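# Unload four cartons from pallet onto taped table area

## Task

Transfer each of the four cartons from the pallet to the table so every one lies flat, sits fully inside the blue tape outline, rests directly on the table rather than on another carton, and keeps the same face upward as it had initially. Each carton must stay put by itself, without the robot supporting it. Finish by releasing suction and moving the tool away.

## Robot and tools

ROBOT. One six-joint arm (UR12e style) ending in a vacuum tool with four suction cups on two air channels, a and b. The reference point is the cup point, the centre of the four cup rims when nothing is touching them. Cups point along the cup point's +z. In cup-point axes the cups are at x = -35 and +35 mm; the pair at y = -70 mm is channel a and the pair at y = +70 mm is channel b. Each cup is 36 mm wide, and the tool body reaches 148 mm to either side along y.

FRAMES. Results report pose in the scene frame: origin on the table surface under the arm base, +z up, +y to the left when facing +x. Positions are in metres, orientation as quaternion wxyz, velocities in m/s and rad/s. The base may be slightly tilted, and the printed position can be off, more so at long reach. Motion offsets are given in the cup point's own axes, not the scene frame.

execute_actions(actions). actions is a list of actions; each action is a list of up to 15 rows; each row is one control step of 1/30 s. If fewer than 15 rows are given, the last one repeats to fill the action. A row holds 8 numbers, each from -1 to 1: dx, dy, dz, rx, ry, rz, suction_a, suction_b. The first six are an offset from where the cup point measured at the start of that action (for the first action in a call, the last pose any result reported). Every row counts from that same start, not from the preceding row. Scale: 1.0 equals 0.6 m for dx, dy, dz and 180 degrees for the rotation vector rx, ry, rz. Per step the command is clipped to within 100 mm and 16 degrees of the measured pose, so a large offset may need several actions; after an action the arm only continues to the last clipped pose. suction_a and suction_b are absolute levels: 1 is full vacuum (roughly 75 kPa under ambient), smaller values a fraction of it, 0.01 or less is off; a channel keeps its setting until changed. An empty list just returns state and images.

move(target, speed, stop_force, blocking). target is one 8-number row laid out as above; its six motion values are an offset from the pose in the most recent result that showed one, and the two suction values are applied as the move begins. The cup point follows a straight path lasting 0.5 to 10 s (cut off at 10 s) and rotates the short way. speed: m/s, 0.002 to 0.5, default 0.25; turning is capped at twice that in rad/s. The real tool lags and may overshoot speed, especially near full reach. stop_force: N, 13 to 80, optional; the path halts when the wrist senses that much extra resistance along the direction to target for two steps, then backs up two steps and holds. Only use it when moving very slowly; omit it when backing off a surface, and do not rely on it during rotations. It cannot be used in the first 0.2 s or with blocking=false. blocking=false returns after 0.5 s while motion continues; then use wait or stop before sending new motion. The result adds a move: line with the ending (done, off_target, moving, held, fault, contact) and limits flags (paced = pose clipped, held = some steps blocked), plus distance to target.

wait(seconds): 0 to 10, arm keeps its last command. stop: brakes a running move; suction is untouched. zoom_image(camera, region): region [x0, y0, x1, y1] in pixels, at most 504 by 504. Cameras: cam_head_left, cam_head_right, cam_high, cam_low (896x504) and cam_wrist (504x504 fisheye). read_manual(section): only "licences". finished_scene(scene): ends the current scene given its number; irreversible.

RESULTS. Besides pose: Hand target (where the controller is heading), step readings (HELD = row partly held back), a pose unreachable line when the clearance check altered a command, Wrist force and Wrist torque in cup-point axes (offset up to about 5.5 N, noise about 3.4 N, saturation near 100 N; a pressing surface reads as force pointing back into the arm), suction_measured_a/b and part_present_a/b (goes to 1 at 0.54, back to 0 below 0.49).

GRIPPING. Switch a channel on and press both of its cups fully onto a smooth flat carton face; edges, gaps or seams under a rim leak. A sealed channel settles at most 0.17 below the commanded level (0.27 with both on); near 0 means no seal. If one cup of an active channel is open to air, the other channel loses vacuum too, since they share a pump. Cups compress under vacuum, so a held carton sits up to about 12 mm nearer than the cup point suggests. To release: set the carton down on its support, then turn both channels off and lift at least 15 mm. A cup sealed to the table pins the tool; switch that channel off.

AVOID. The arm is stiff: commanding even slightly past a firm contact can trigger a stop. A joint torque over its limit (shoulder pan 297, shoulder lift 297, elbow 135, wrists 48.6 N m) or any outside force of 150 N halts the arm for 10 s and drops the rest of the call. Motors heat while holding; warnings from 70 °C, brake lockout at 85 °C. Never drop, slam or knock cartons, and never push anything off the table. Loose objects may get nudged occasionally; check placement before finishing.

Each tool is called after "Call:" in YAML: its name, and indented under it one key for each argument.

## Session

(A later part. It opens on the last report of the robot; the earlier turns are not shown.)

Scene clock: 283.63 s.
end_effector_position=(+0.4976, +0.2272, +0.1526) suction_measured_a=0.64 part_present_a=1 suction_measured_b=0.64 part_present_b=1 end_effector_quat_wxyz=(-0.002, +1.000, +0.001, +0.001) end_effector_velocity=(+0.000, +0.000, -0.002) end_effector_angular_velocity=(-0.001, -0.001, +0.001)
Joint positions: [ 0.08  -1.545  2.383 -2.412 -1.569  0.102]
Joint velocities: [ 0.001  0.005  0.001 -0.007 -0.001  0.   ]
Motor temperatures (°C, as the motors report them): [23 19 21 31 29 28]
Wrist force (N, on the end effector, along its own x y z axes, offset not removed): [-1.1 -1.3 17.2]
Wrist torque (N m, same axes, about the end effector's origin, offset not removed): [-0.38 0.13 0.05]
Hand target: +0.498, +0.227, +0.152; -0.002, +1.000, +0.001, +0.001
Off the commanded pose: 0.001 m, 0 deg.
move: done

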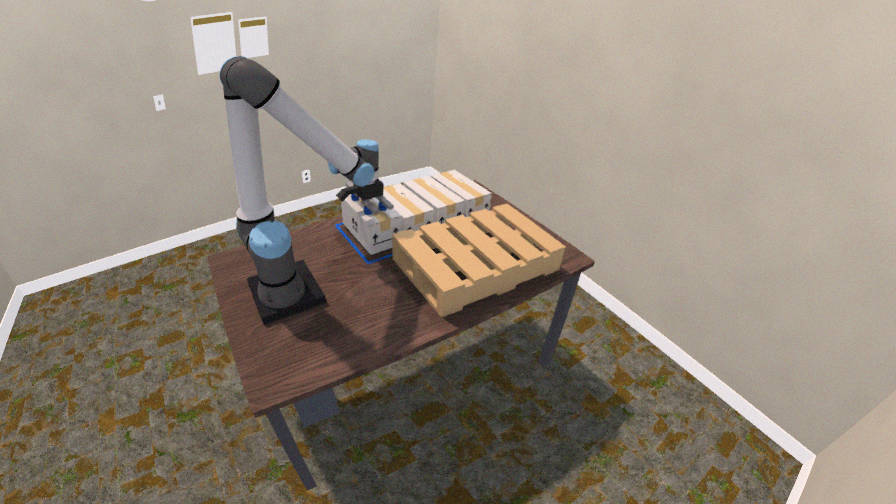

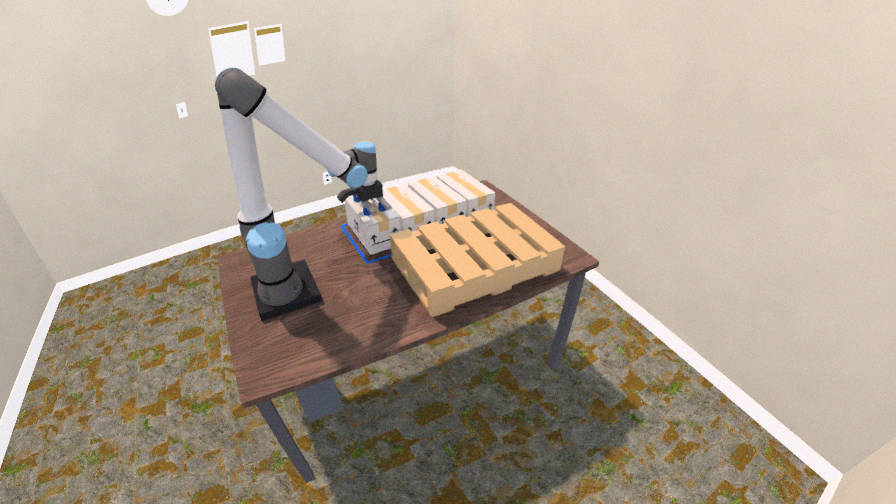

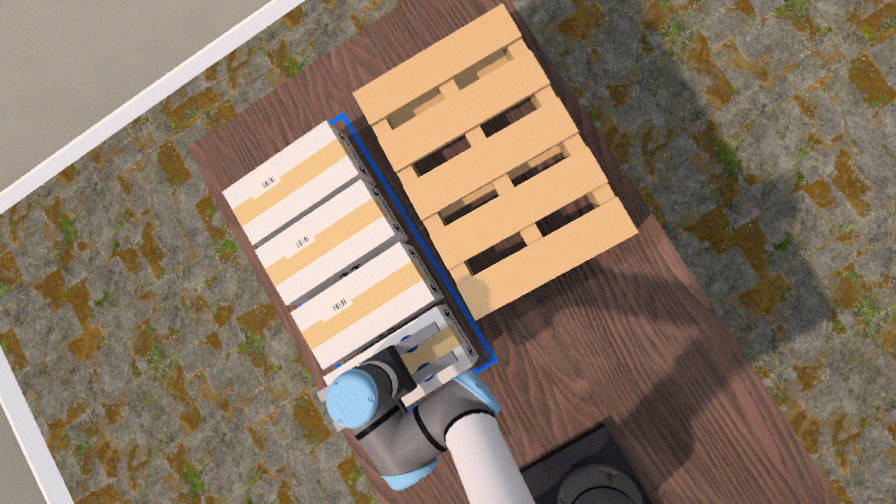

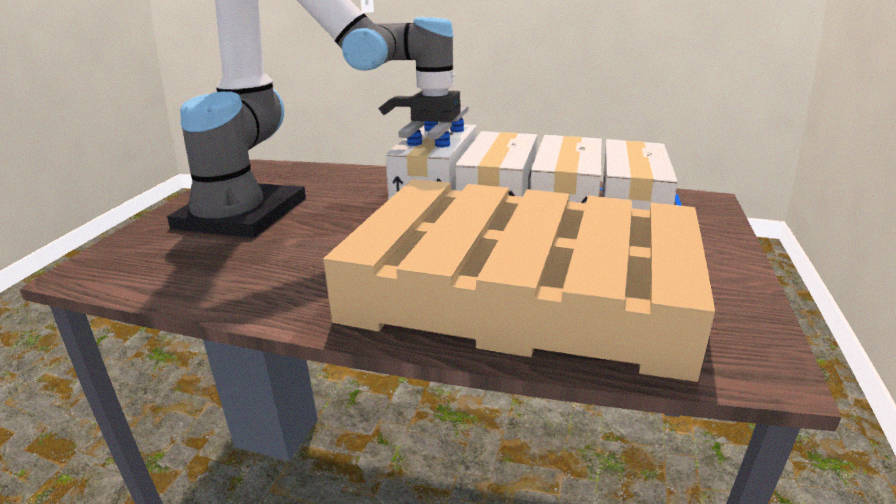

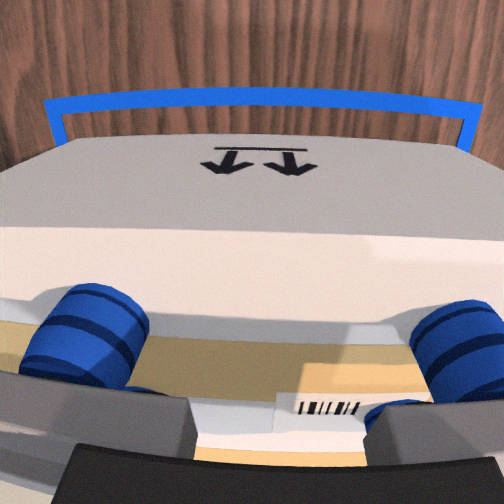

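Call:
move:
  target: [0,0.003,0.0255,0,0,0,1,1]
  speed: 0.03

Call:
execute_actions:
  actions:
    - [[0,0,0,0,0,0,0,0],[0,0,0,0,0,0,0,0],[0,0,0,0,0,0,0,0],[0,0,0,0,0,0,0,0],[0,0,0,0,0,0,0,0],[0,0,0,0,0,0,0,0],[0,0,0,0,0,0,0,0],[0,0,-0.005,0,0,0,0,0],[0,0,-0.01,0,0,0,0,0],[0,0,-0.015,0,0,0,0,0]]

Call:
move:
  target: [0,0.2,-0.3,0,0,0,0,0]
  speed: 0.4

Scene clock: 292.13 s.
end_effector_position=(+0.4976, +0.2255, +0.1377) suction_measured_a=0.64 part_present_a=1 suction_measured_b=0.64 part_present_b=1 end_effector_quat_wxyz=(-0.002, +1.000, +0.001, +0.001) end_effector_velocity=(+0.000, -0.001, -0.002) end_effector_angular_velocity=(-0.001, -0.001, -0.001)
Joint positions: [ 0.077 -1.519  2.396 -2.45  -1.569  0.099]
Joint velocities: [-0.001  0.004  0.002 -0.007 -0.001 -0.001]
Motor temperatures (°C, as the motors report them): [23 19 21 31 29 28]
Wrist force (N, on the end effector, along its own x y z axes, offset not removed): [-0.2 -3.5 19.6]
Wrist torque (N m, same axes, about the end effector's origin, offset not removed): [-0.75 -0.01 0.03]
Hand target: +0.498, +0.225, +0.137; -0.002, +1.000, +0.001, +0.001
Off the commanded pose: 0.000 m, 0 deg.
move: done

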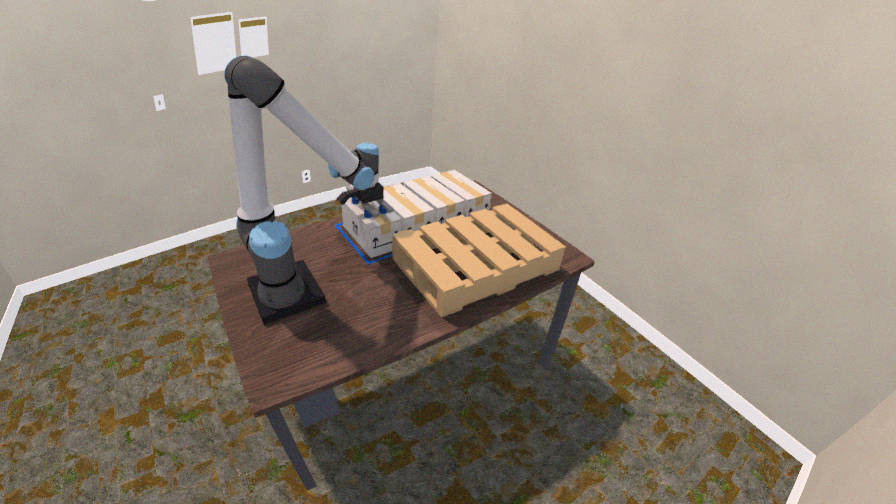

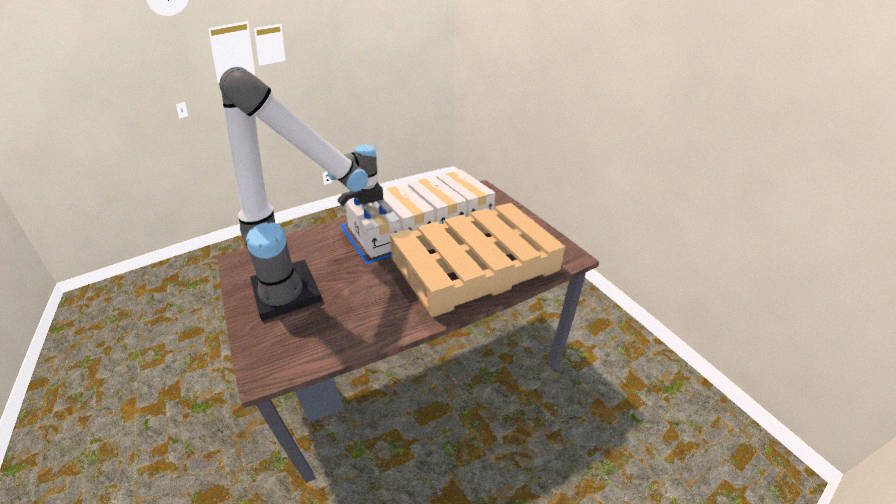

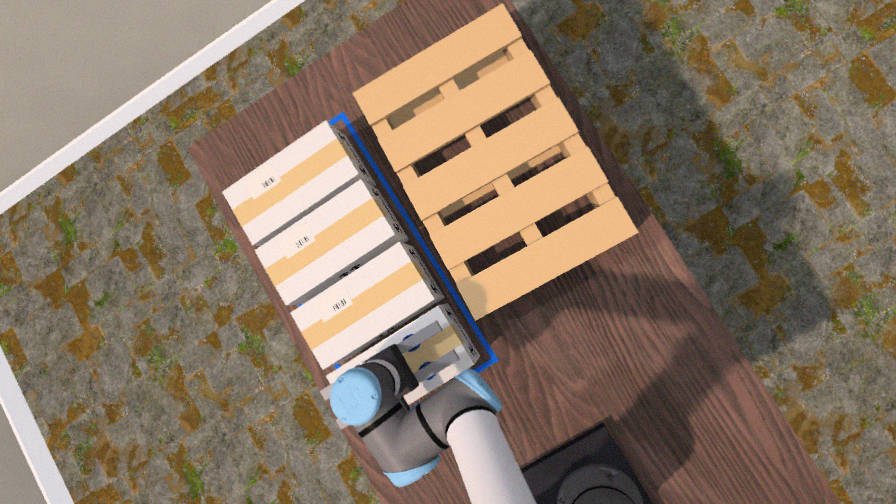

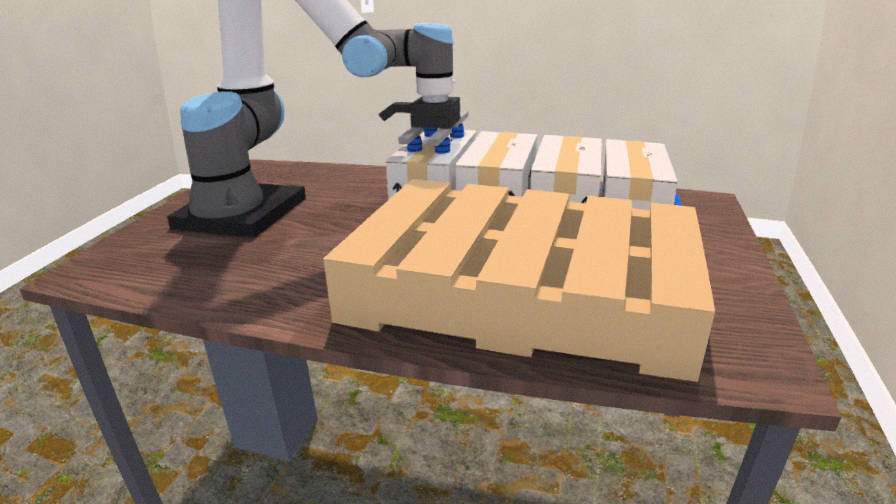

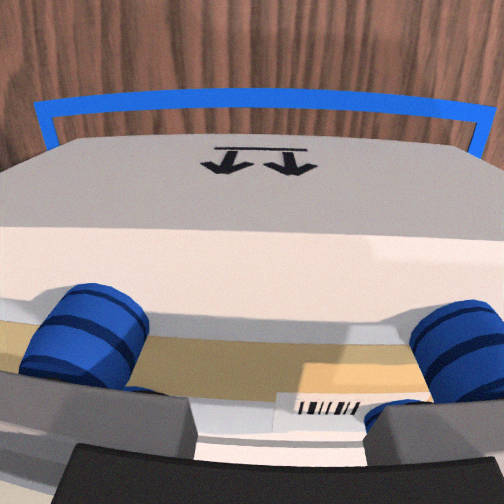

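Scene clock: 292.63 s.
end_effector_position=(+0.4975, +0.2255, +0.1443) suction_measured_a=0.01 part_present_a=0 suction_measured_b=0.01 part_present_b=0 end_effector_quat_wxyz=(-0.002, +1.000, +0.001, +0.001) end_effector_velocity=(-0.001, +0.000, +0.017) end_effector_angular_velocity=(-0.001, +0.001, +0.001)
Joint positions: [ 0.077 -1.531  2.391 -2.433 -1.569  0.099]
Joint velocities: [ 0.001 -0.032 -0.013  0.046 -0.001  0.   ]
Motor temperatures (°C, as the motors report them): [23 19 21 31 29 28]
Wrist force (N, on the end effector, along its own x y z axes, offset not removed): [-0.1 -3.2 -19.7]
Wrist torque (N m, same axes, about the end effector's origin, offset not removed): [-0.28 -0.11 0.12]
Hand target: +0.498, +0.225, +0.147; -0.002, +1.000, +0.001, +0.001
Off the commanded pose: 0.002 m, 0 deg.
Step readings (end_effector_position):
0: (+0.4976, +0.2255, +0.1377)
1: (+0.4976, +0.2255, +0.1376)
2: (+0.4977, +0.2255, +0.1377)
4: (+0.4978, +0.2255, +0.1377)
8: (+0.4977, +0.2255, +0.1377)
15: end_effector_position above

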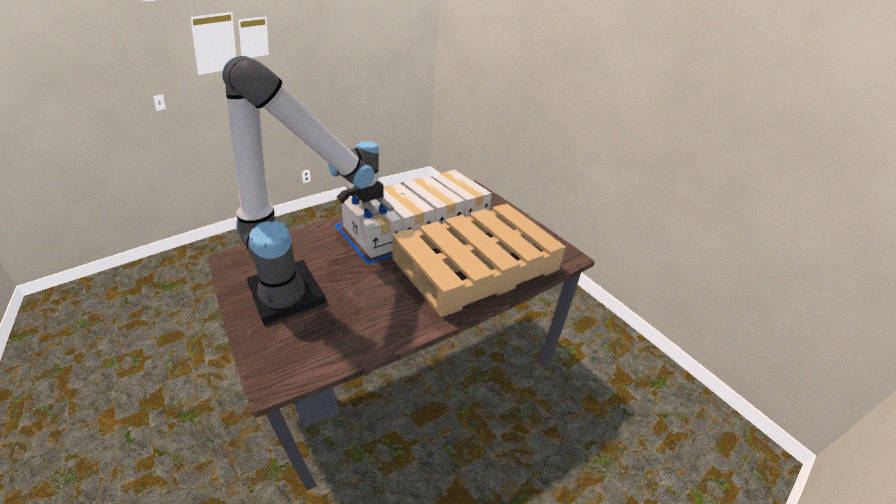

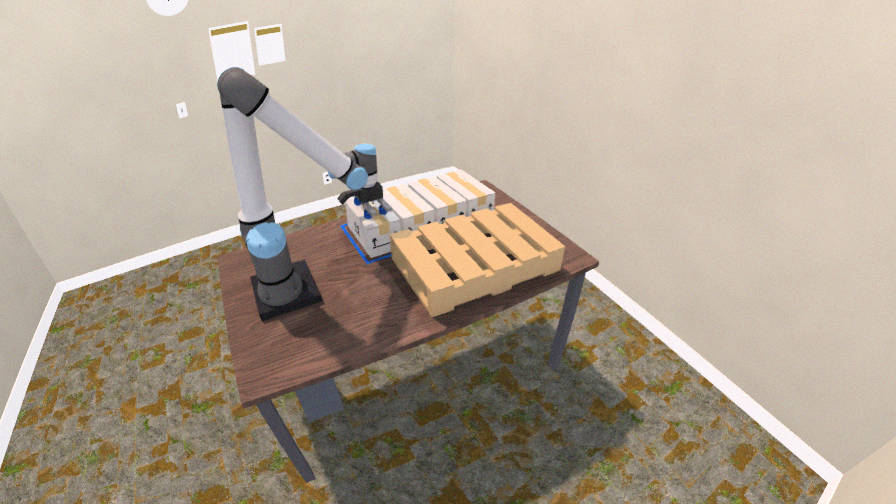

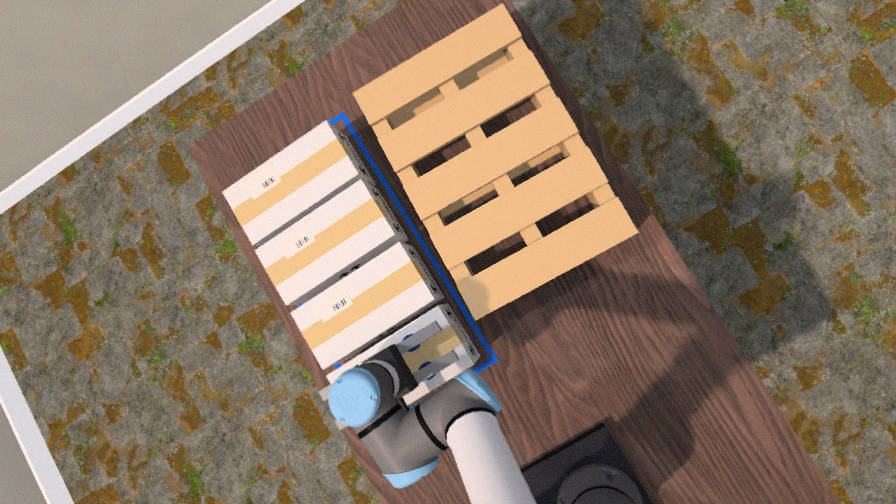

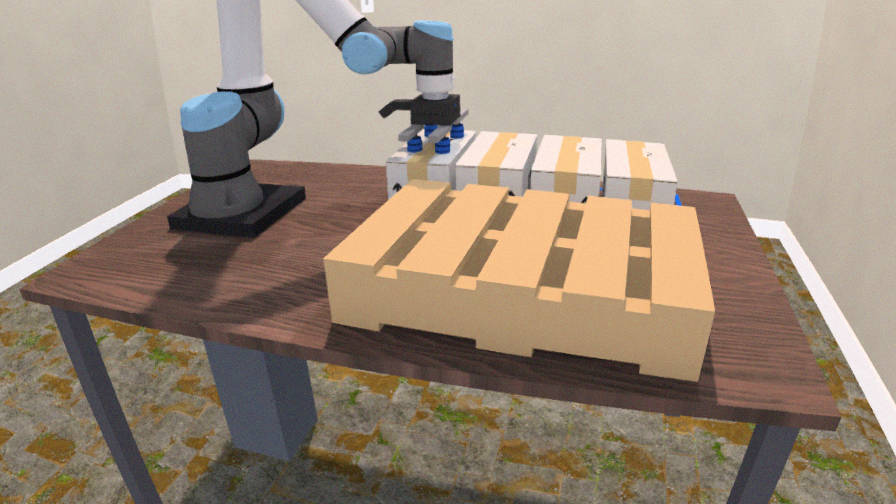

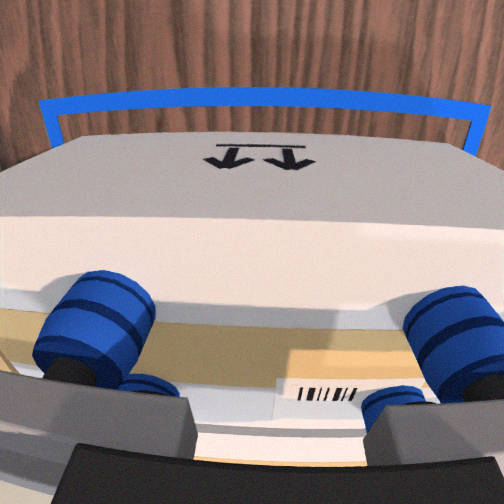

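Scene clock: 294.00 s.
end_effector_position=(+0.4976, +0.1052, +0.3235) suction_measured_a=0.01 part_present_a=0 suction_measured_b=0.01 part_present_b=0 end_effector_quat_wxyz=(-0.001, +1.000, +0.001, +0.001) end_effector_velocity=(-0.001, -0.001, +0.002) end_effector_angular_velocity=(-0.000, +0.001, +0.001)
Joint positions: [-0.165 -1.843  2.261 -1.99  -1.569 -0.143]
Joint velocities: [-0.003 -0.003 -0.002  0.006 -0.    -0.004]
Motor temperatures (°C, as the motors report them): [23 19 21 31 29 28]
Wrist force (N, on the end effector, along its own x y z axes, offset not removed): [-1.0 -1.6 -1.6]
Wrist torque (N m, same axes, about the end effector's origin, offset not removed): [-0.29 0.04 0.15]
Hand target: +0.498, +0.105, +0.324; -0.001, +1.000, +0.001, +0.001
Off the commanded pose: 0.001 m, 0 deg.
move: done

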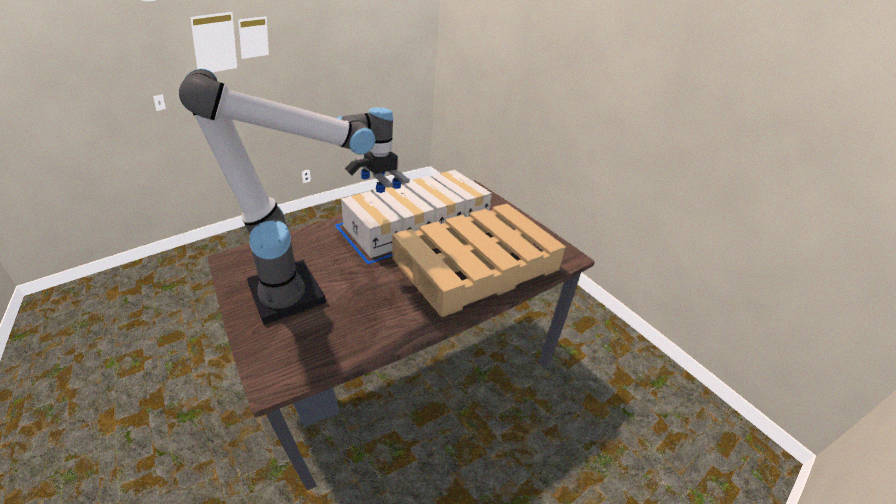

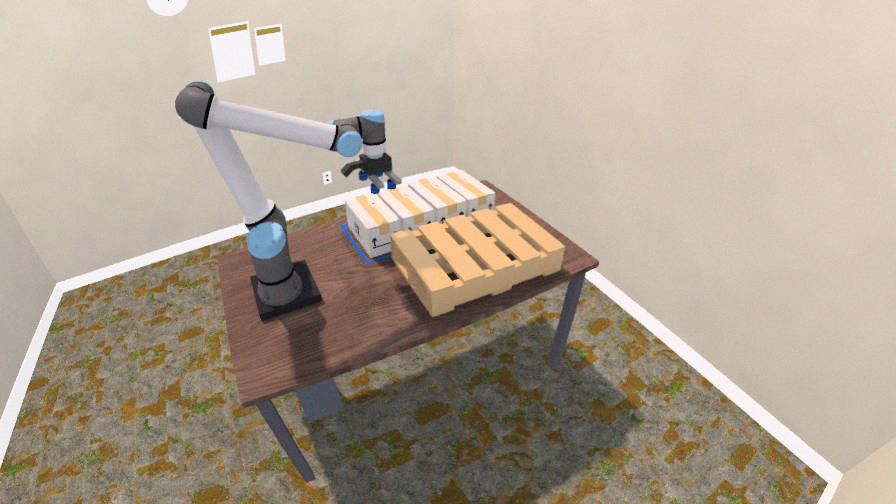

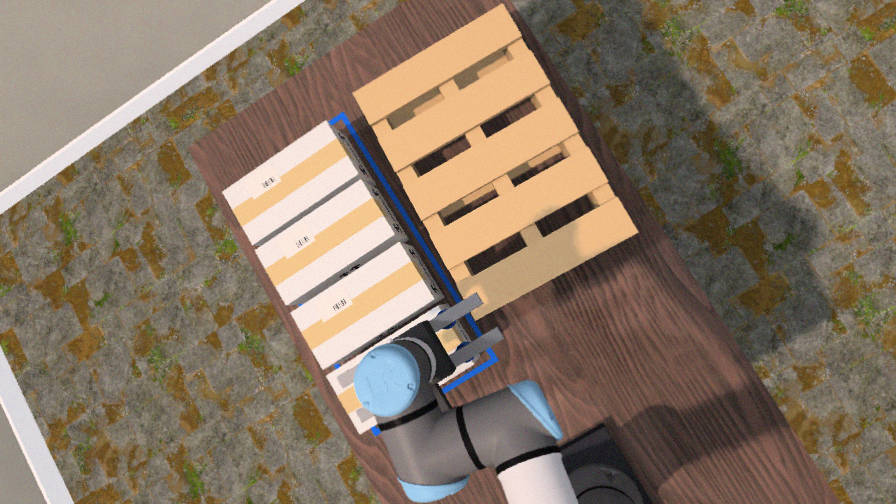

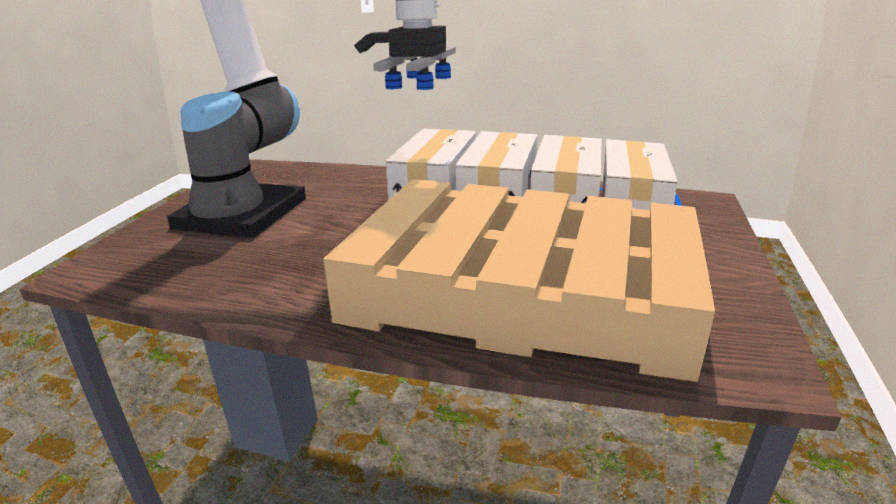

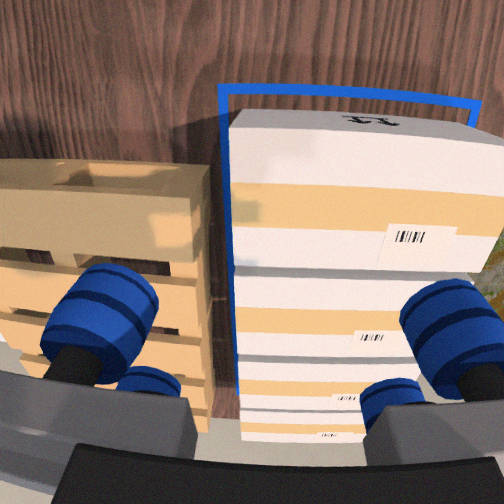

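Call:
execute_actions:
  actions: []

Call:
finished_scene:
  scene: 1

Scene clock: 315.70 s.
end_effector_position=(+0.4975, +0.1050, +0.3237) suction_measured_a=0.01 part_present_a=0 suction_measured_b=0.01 part_present_b=0 end_effector_quat_wxyz=(-0.001, +1.000, +0.001, +0.001) end_effector_velocity=(+0.000, -0.000, -0.000) end_effector_angular_velocity=(-0.000, +0.001, -0.000)
Joint positions: [-0.166 -1.844  2.26  -1.989 -1.568 -0.144]
Joint velocities: [-0.     0.001 -0.    -0.    -0.     0.   ]
Motor temperatures (°C, as the motors report them): [23 19 21 31 29 28]
Wrist force (N, on the end effector, along its own x y z axes, offset not removed): [0.9 -3.7 0.2]
Wrist torque (N m, same axes, about the end effector's origin, offset not removed): [-0.50 -0.17 0.01]
Hand target: +0.498, +0.105, +0.324; -0.001, +1.000, +0.001, +0.001
Off the commanded pose: 0.000 m, 0 deg.

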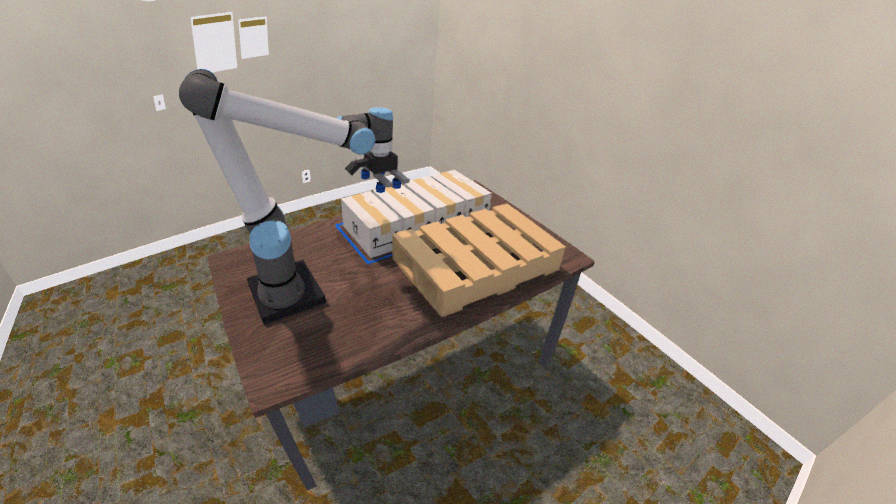

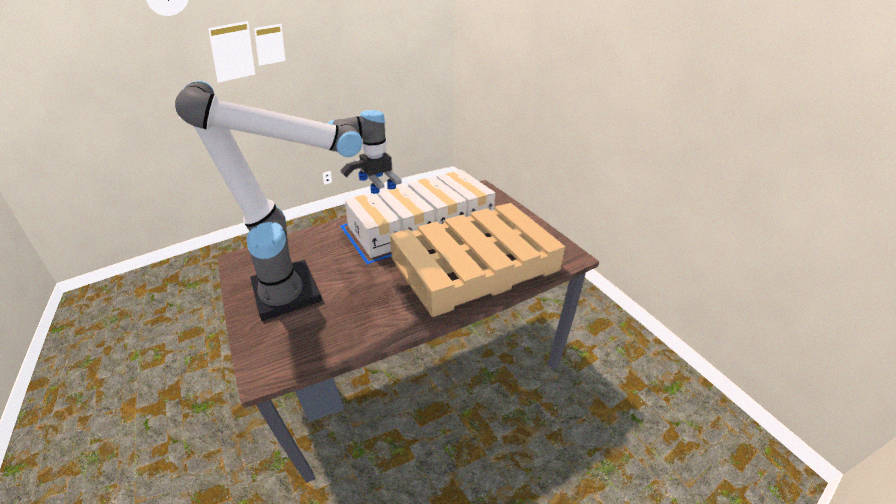

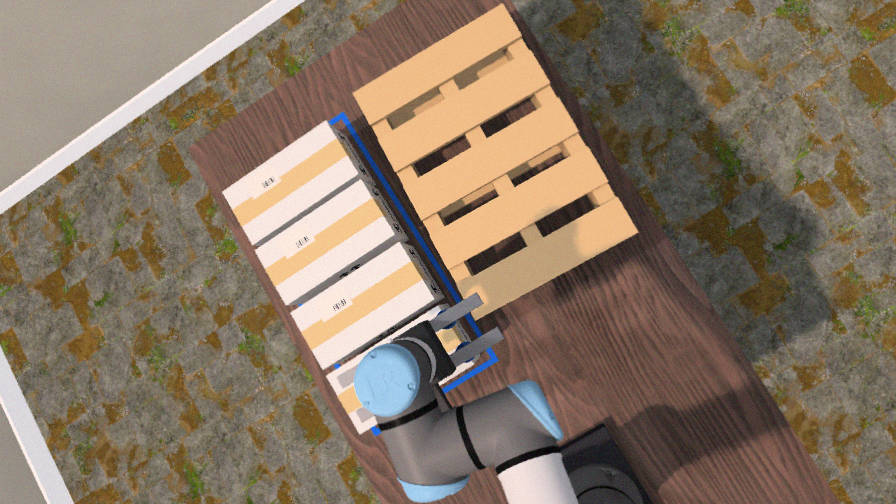

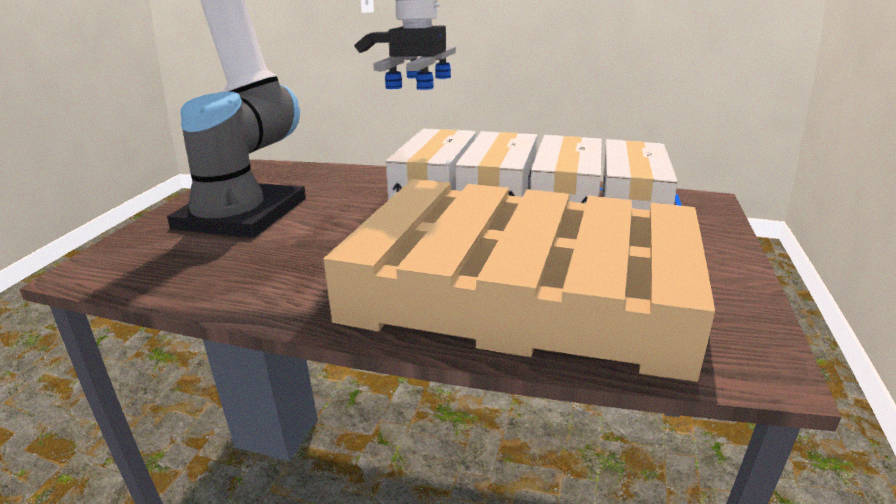

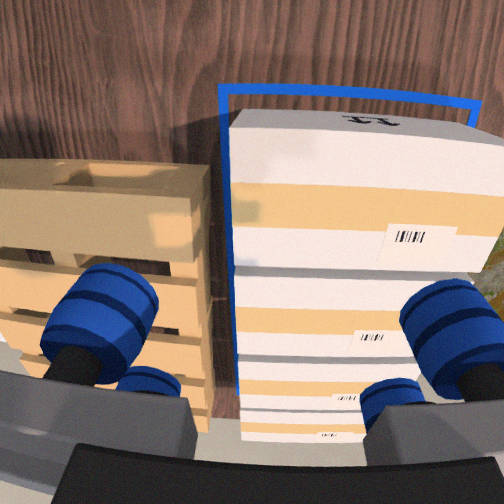

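The scene is finished: the task was done.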